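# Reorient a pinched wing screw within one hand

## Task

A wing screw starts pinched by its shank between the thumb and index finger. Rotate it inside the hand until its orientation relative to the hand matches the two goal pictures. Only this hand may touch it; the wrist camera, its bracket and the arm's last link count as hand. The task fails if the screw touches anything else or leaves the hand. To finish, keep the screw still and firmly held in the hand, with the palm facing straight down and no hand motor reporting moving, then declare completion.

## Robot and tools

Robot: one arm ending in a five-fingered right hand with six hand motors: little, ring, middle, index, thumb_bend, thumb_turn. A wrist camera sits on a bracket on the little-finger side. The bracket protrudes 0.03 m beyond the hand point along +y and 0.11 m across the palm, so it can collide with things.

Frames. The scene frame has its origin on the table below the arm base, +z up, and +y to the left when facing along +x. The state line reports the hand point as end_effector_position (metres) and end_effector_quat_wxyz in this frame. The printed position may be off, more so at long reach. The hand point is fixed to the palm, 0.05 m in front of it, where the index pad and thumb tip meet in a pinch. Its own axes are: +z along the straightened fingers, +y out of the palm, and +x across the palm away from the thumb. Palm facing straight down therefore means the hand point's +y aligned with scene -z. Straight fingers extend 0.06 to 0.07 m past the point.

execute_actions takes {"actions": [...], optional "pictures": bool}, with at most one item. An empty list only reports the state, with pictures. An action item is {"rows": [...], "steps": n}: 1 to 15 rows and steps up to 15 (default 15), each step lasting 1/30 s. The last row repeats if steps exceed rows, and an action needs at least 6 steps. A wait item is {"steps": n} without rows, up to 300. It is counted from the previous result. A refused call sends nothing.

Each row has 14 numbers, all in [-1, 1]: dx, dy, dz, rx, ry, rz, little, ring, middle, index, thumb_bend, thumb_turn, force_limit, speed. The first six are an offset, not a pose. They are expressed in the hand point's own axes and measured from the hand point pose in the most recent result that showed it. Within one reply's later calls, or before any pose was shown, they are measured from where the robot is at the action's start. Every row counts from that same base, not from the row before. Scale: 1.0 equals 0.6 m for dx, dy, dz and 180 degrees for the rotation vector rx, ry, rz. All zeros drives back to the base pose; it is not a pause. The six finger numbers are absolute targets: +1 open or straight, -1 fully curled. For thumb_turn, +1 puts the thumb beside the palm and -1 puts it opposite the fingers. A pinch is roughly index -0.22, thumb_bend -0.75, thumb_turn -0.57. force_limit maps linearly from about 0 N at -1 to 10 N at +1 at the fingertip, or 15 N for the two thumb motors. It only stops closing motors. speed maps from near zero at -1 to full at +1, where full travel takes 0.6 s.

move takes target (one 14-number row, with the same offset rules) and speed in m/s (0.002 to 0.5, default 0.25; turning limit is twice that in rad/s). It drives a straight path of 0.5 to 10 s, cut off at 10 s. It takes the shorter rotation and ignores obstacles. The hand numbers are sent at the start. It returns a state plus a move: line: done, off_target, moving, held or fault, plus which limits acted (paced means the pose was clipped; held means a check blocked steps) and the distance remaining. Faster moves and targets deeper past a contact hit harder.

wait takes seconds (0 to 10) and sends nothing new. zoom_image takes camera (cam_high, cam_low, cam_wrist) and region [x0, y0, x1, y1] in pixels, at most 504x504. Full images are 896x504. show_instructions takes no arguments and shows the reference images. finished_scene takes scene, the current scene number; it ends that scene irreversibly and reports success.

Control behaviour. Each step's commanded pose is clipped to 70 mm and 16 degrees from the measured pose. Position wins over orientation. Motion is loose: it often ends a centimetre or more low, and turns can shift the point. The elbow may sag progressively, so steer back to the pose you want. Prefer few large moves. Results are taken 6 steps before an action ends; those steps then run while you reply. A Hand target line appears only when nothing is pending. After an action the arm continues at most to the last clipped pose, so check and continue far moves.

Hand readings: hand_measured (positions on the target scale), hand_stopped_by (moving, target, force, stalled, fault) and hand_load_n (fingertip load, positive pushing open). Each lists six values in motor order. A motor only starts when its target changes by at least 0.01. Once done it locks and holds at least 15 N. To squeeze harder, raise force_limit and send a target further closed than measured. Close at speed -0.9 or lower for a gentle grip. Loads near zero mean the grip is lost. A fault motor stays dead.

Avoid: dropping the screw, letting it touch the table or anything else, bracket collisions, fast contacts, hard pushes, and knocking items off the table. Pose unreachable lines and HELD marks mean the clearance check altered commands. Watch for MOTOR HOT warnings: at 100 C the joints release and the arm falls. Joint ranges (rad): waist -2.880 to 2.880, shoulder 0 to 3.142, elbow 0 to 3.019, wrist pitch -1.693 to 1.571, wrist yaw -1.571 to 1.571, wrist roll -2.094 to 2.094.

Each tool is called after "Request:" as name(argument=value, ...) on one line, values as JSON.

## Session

Request:
execute_actions(actions=[])

Request:
show_instructions()

Scene clock: 0.00 s of 4500.00 s.
end_effector_position=(+0.4501, +0.0137, +0.4091) hand_measured=(+1.000, +1.000, +1.000, -0.142, -0.750, -0.550) hand_load_n=(+0.0, +0.0, +0.0, +5.5, +0.0, +0.0) hand_stopped_by=(target, target, target, target, target, target) hand_force_limit=0.00 hand_speed=-0.80 end_effector_quat_wxyz=(+0.520, -0.491, +0.466, -0.520)
Joint positions: [-0.097  0.784  0.605  0.269 -0.128  0.   ]
Joint velocities: [-0.005 -0.005  0.012 -0.007 -0.022  0.081]
Hand target: +0.453, +0.014, +0.429; +0.528, -0.483, +0.456, -0.529

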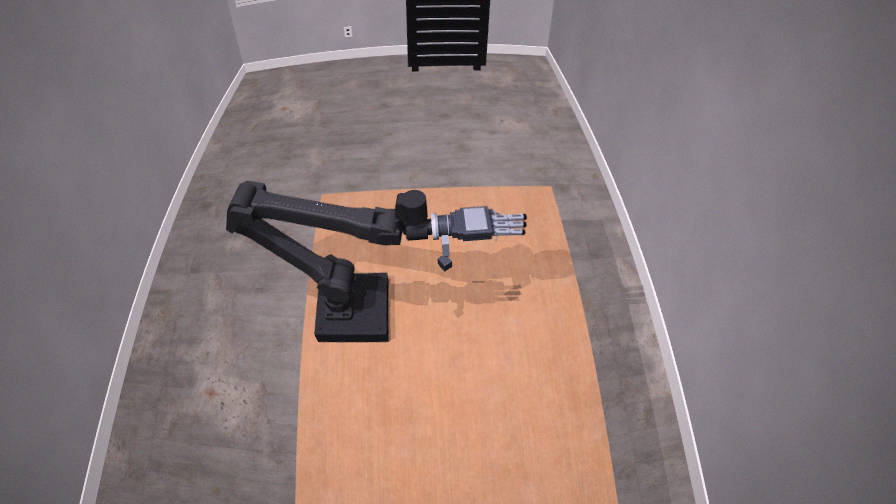

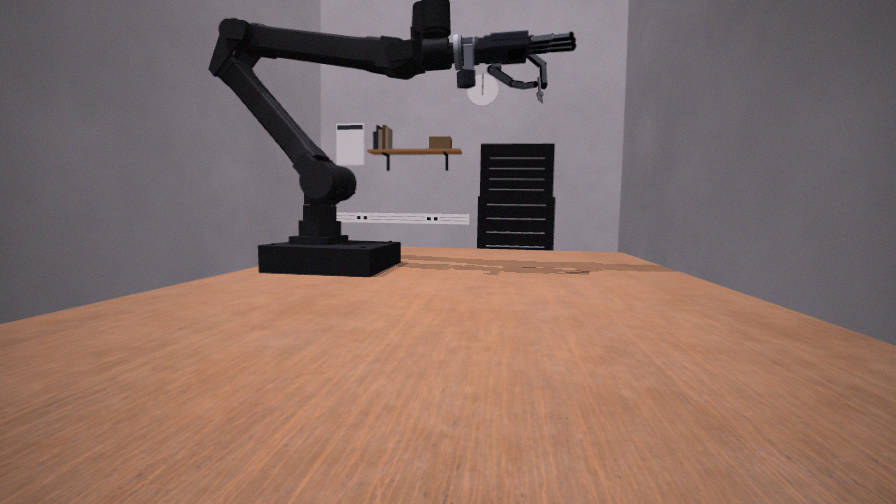

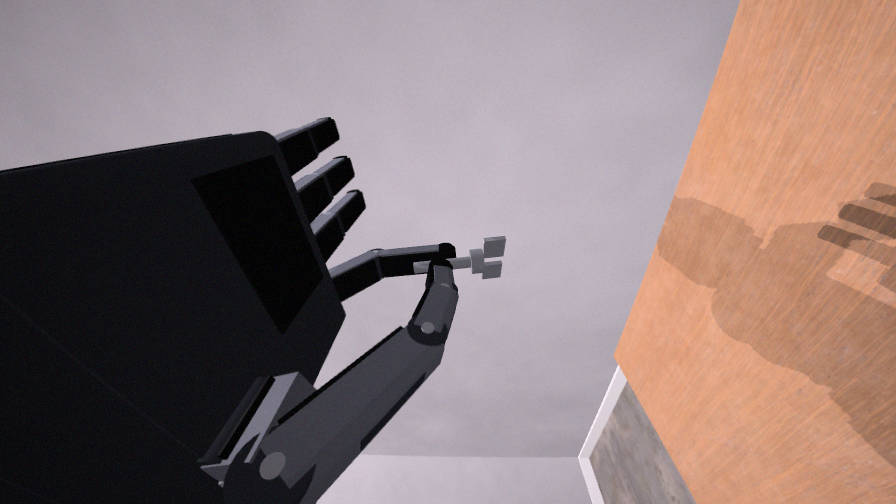

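Reference images for this scene: goal picture from the wrist camera place, goal picture looking into the palm, FIVE-FINGER HAND page 1.

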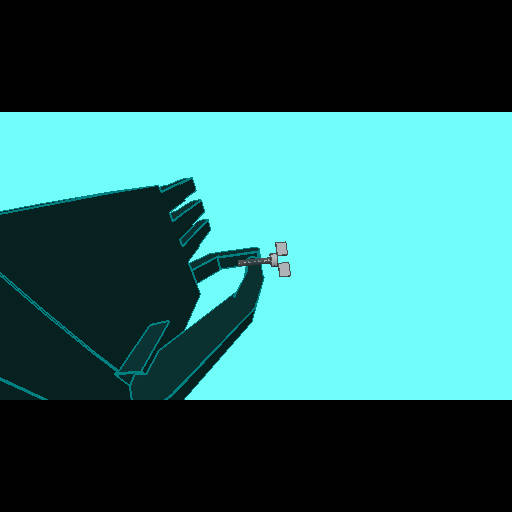

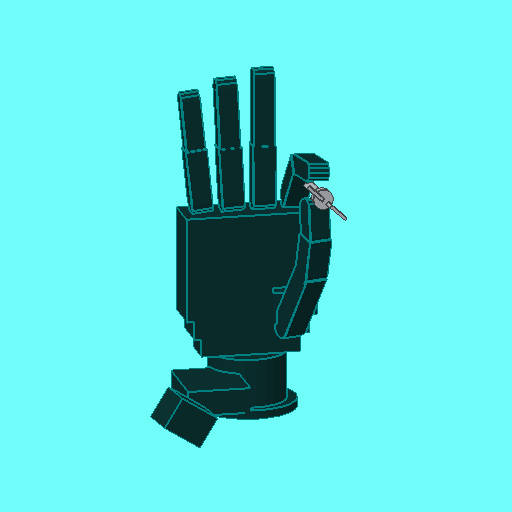

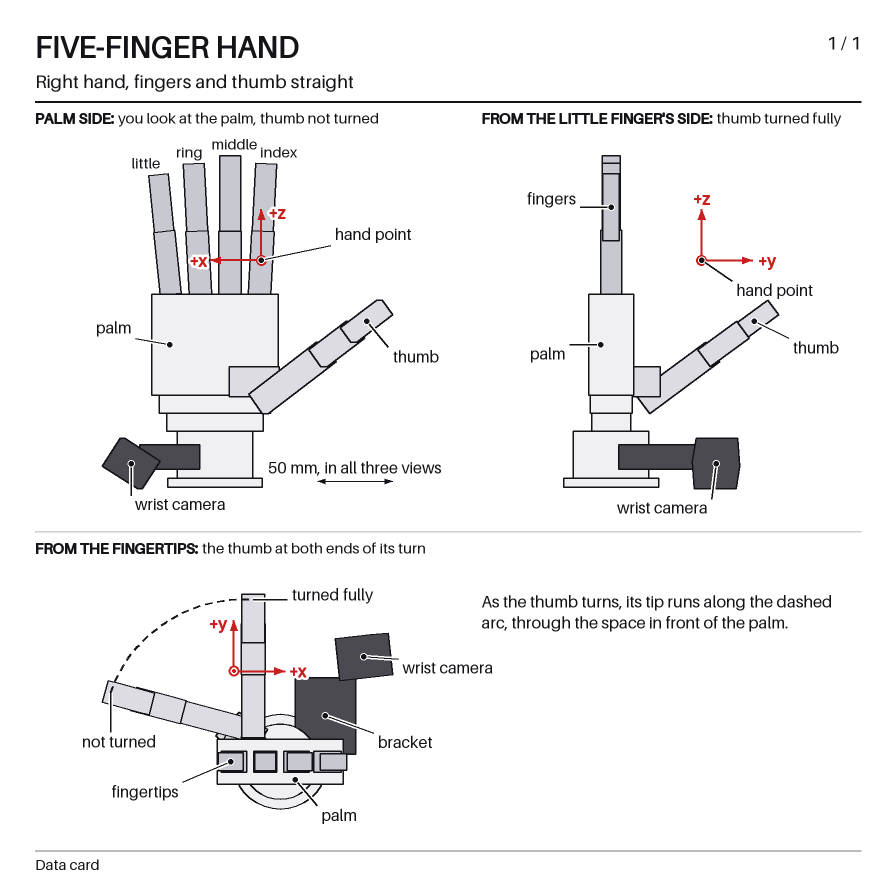

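Request:
move(target=[0,0,0,0,0,-0.5,1,1,1,-0.142,-0.75,-0.55,0,-0.8], speed=0.3)

Request:
zoom_image(camera="cam_low", region=[490,30,590,100])

Request:
zoom_image(camera="cam_wrist", region=[380,200,580,320])

Scene clock: 3.53 s of 4500.00 s.
end_effector_position=(+0.4478, +0.0104, +0.4106) hand_measured=(+1.000, +1.000, +1.000, -0.142, -0.750, -0.550) hand_load_n=(+0.0, +0.0, +0.0, +5.5, +0.0, +0.0) hand_stopped_by=(target, target, target, target, target, target) hand_force_limit=0.00 hand_speed=-0.80 end_effector_quat_wxyz=(-0.005, +0.683, +0.009, +0.730)
Joint positions: [ 0.251  0.82   0.557  0.339  0.224 -1.58 ]
Joint velocities: [ 0.005  0.005  0.007 -0.027  0.081 -0.051]
Hand target: +0.449, +0.013, +0.410; -0.004, +0.678, +0.014, +0.735
Off the commanded pose: 0.004 m, 1 deg.
Kept back: nothing.
move: done

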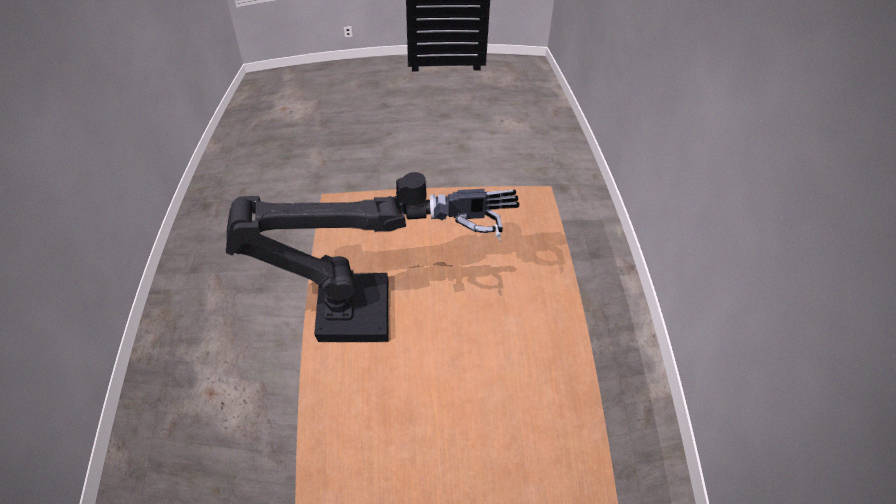

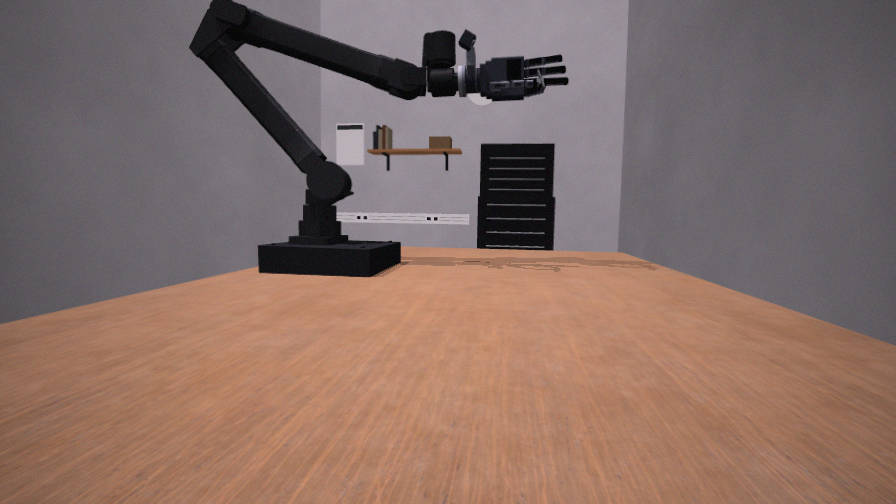

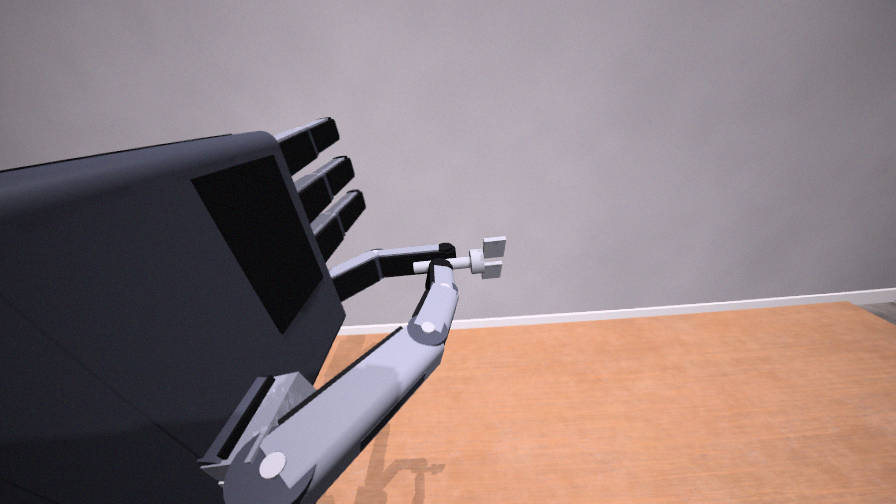

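Region (490, 30, 590, 100) of cam_low's 896x504 image, scaled by 5.040, with more detail than that image has; it fills the top 353 rows of this view, and the rest is white.

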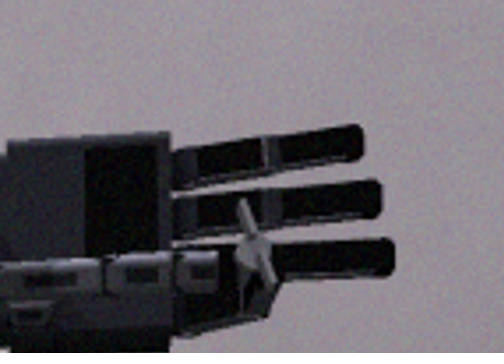

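Region (380, 200, 580, 320) of cam_wrist's 896x504 image, scaled by 2.520, with more detail than that image has; it fills the top 302 rows of this view, and the rest is white.

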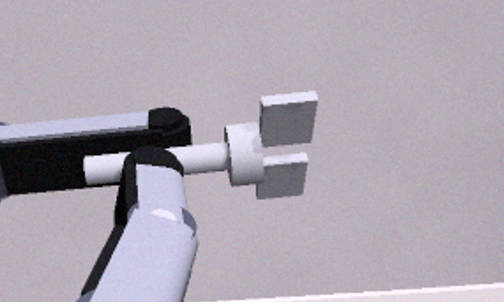

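Request:
move(target=[0,0,0,0,0,0,1,1,1,-0.142,-0.75,-0.68,0,-0.9])

Request:
zoom_image(camera="cam_low", region=[490,30,590,100])

Request:
zoom_image(camera="cam_wrist", region=[380,200,580,320])

Scene clock: 5.03 s of 4500.00 s.
end_effector_position=(+0.4478, +0.0103, +0.4108) hand_measured=(+1.000, +1.000, +1.000, -0.142, -0.750, -0.680) hand_load_n=(+0.0, +0.0, +0.0, +5.0, -1.0, +0.5) hand_stopped_by=(target, target, target, target, target, target) hand_force_limit=0.00 hand_speed=-0.90 end_effector_quat_wxyz=(-0.004, +0.683, +0.010, +0.730)
Joint positions: [ 0.251  0.82   0.557  0.339  0.224 -1.582]
Joint velocities: [-0.015 -0.005 -0.007  0.007  0.051 -0.066]
Hand target: +0.448, +0.010, +0.411; -0.005, +0.683, +0.009, +0.730
Off the commanded pose: 0.000 m, 0 deg.
Kept back: nothing.
move: done

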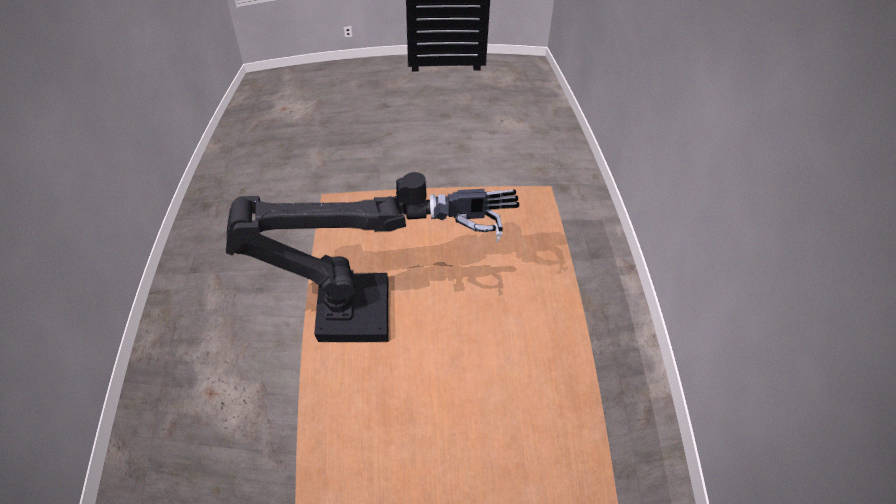

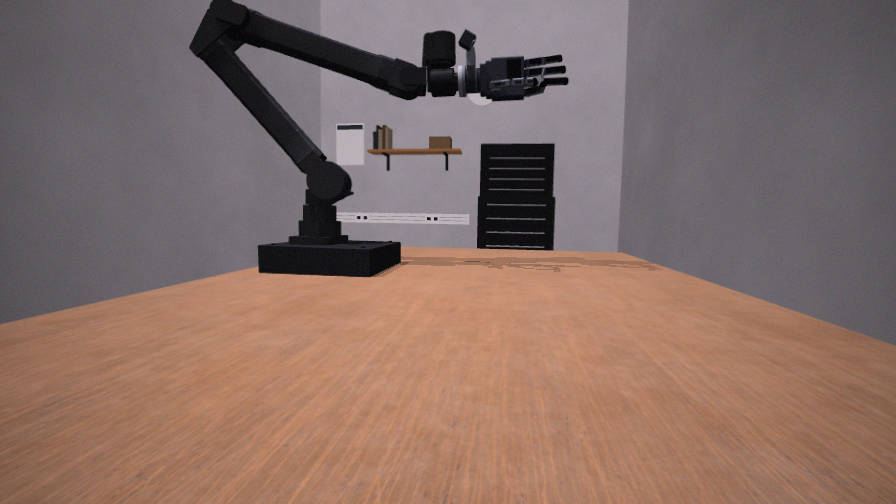

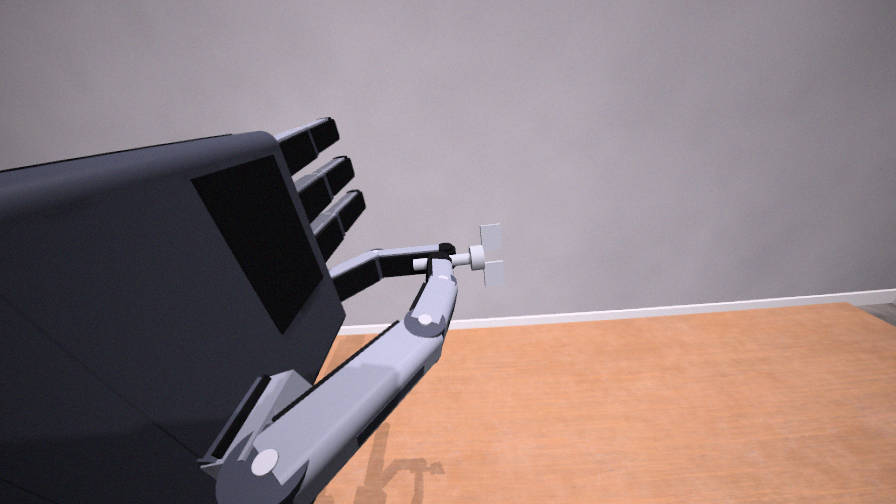

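Region (490, 30, 590, 100) of cam_low's 896x504 image, scaled by 5.040, with more detail than that image has; it fills the top 353 rows of this view, and the rest is white.

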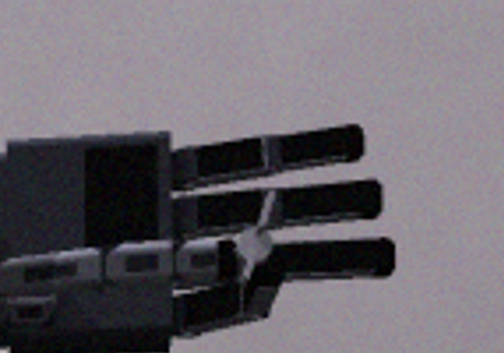

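Region (380, 200, 580, 320) of cam_wrist's 896x504 image, scaled by 2.520, with more detail than that image has; it fills the top 302 rows of this view, and the rest is white.

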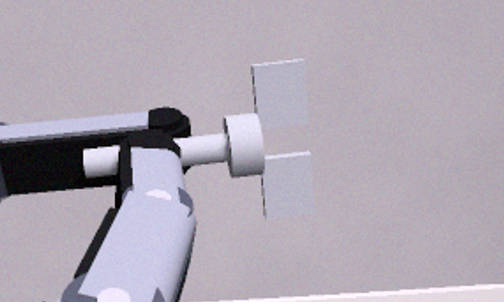

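Request:
move(target=[0,0,0,0,0,0,1,1,1,-0.142,-0.75,-0.775,0,-0.9])

Request:
zoom_image(camera="cam_low", region=[490,30,590,100])

Request:
zoom_image(camera="cam_wrist", region=[380,200,580,320])

Scene clock: 6.17 s of 4500.00 s.
end_effector_position=(+0.4478, +0.0103, +0.4108) hand_measured=(+1.000, +1.000, +1.000, -0.142, -0.750, -0.774) hand_load_n=(+0.0, +0.0, +0.0, +5.0, -1.5, +0.5) hand_stopped_by=(target, target, target, target, target, target) hand_force_limit=0.00 hand_speed=-0.90 end_effector_quat_wxyz=(-0.004, +0.683, +0.010, +0.730)
Joint positions: [ 0.251  0.82   0.557  0.339  0.224 -1.582]
Joint velocities: [-0.005  0.005 -0.007 -0.007 -0.022  0.007]
Hand target: +0.448, +0.010, +0.411; -0.004, +0.683, +0.010, +0.730
Off the commanded pose: 0.000 m, 0 deg.
Kept back: nothing.
move: done

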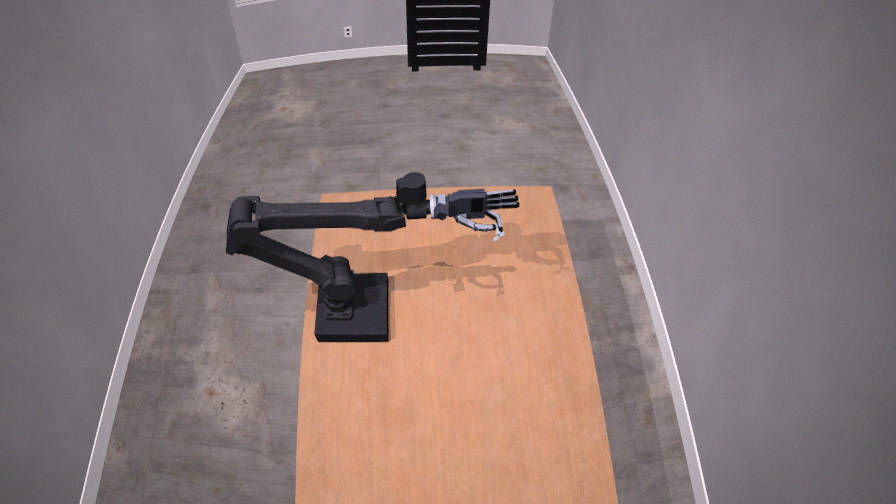

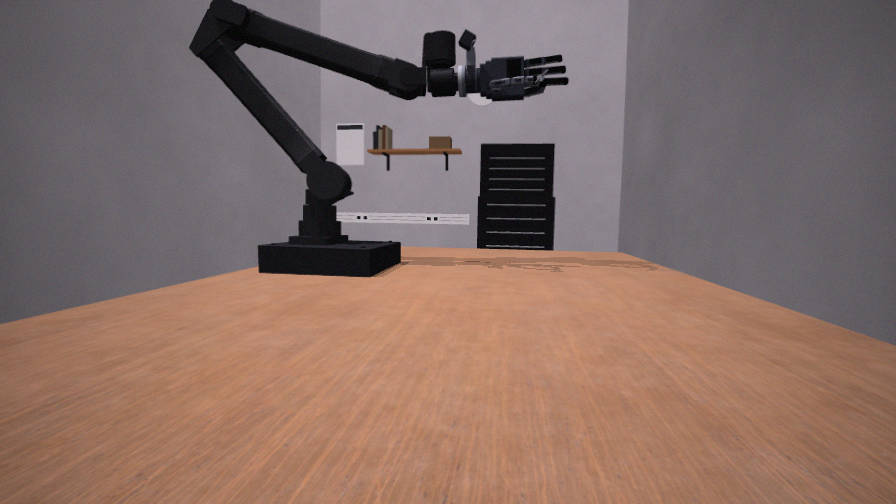

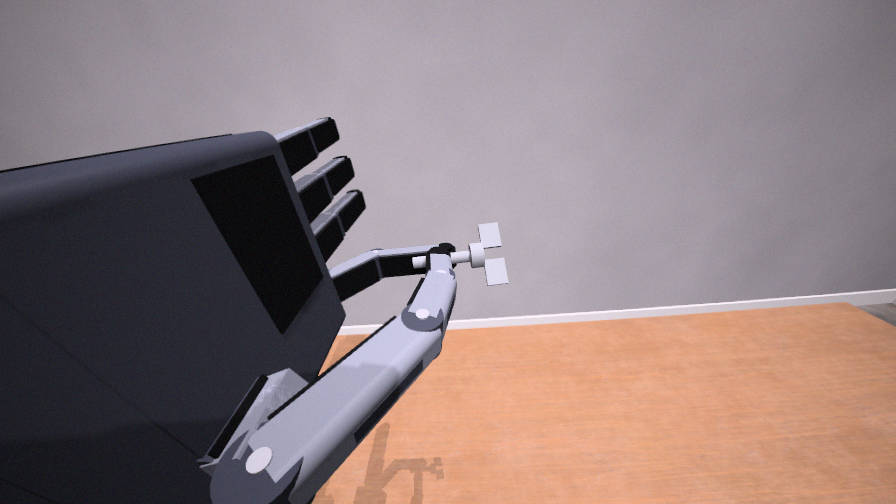

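Region (490, 30, 590, 100) of cam_low's 896x504 image, scaled by 5.040, with more detail than that image has; it fills the top 353 rows of this view, and the rest is white.

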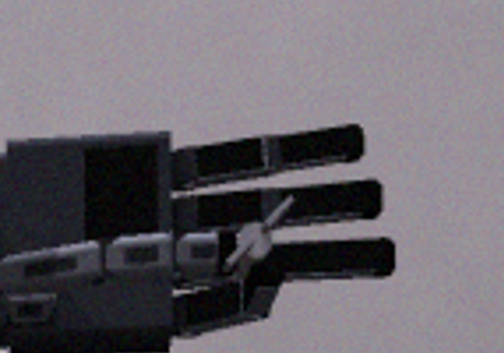

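Region (380, 200, 580, 320) of cam_wrist's 896x504 image, scaled by 2.520, with more detail than that image has; it fills the top 302 rows of this view, and the rest is white.

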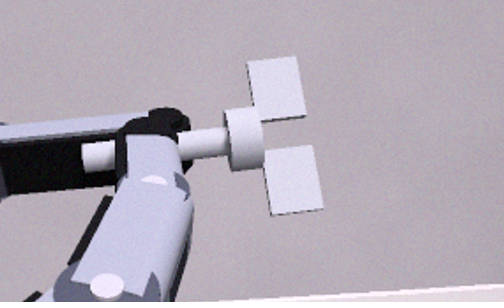

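Request:
move(target=[0,0,0,0,0,0.5,1,1,1,-0.2,-0.75,-0.775,0.4,-0.9], speed=0.3)

Scene clock: 9.63 s of 4500.00 s.
end_effector_position=(+0.4395, +0.0125, +0.3740) hand_measured=(+1.000, +1.000, +1.000, -0.150, -0.750, -0.774) hand_load_n=(+0.0, +0.0, +0.0, +7.5, -1.5, +0.0) hand_stopped_by=(target, target, target, force, target, target) hand_force_limit=0.40 hand_speed=-0.90 end_effector_quat_wxyz=(+0.503, -0.509, +0.485, -0.502)
Joint positions: [-0.102  0.769  0.557  0.23  -0.133 -0.006]
Joint velocities: [ 0.005 -0.015  0.002 -0.012 -0.007 -0.037]
Hand target: +0.446, +0.011, +0.410; +0.517, -0.492, +0.473, -0.516
Off the commanded pose: 0.038 m, 3 deg.
Kept back: nothing.
move: off_target

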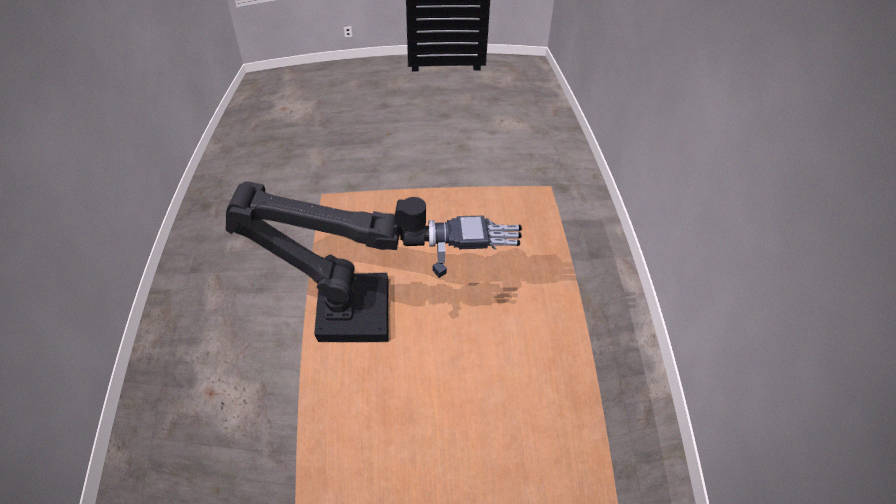

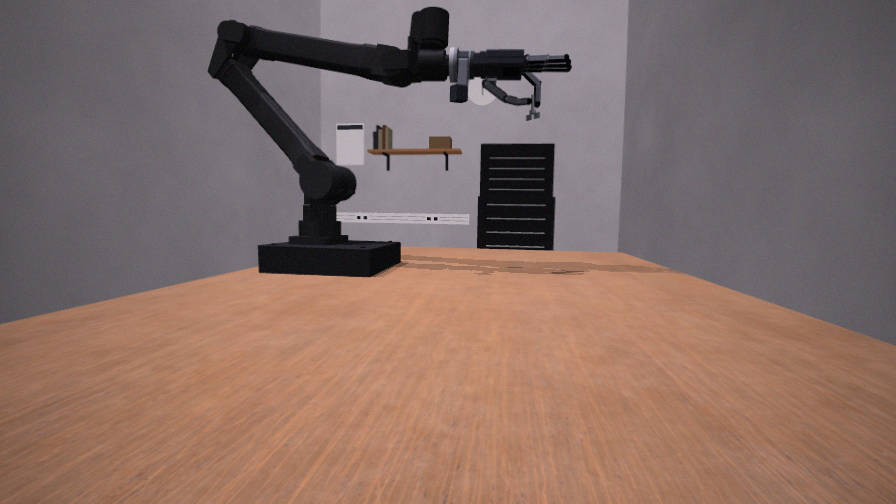

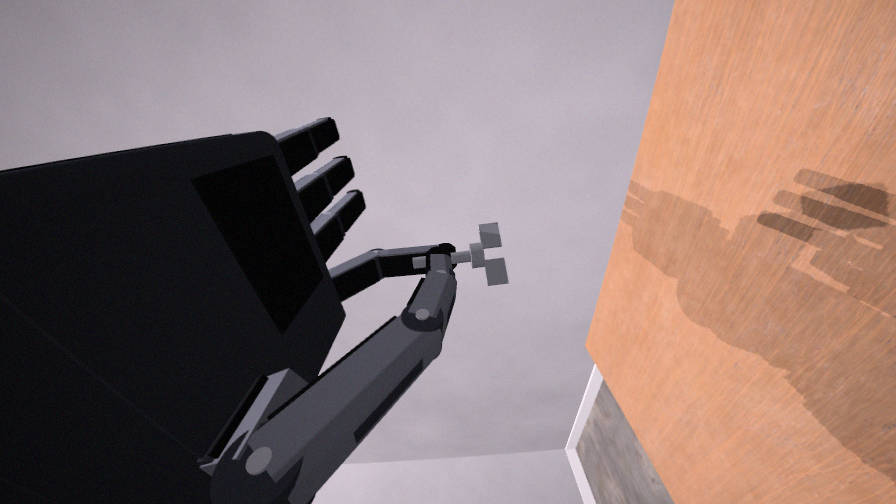

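Request:
finished_scene(scene=2)

The scene is finished: the task was done.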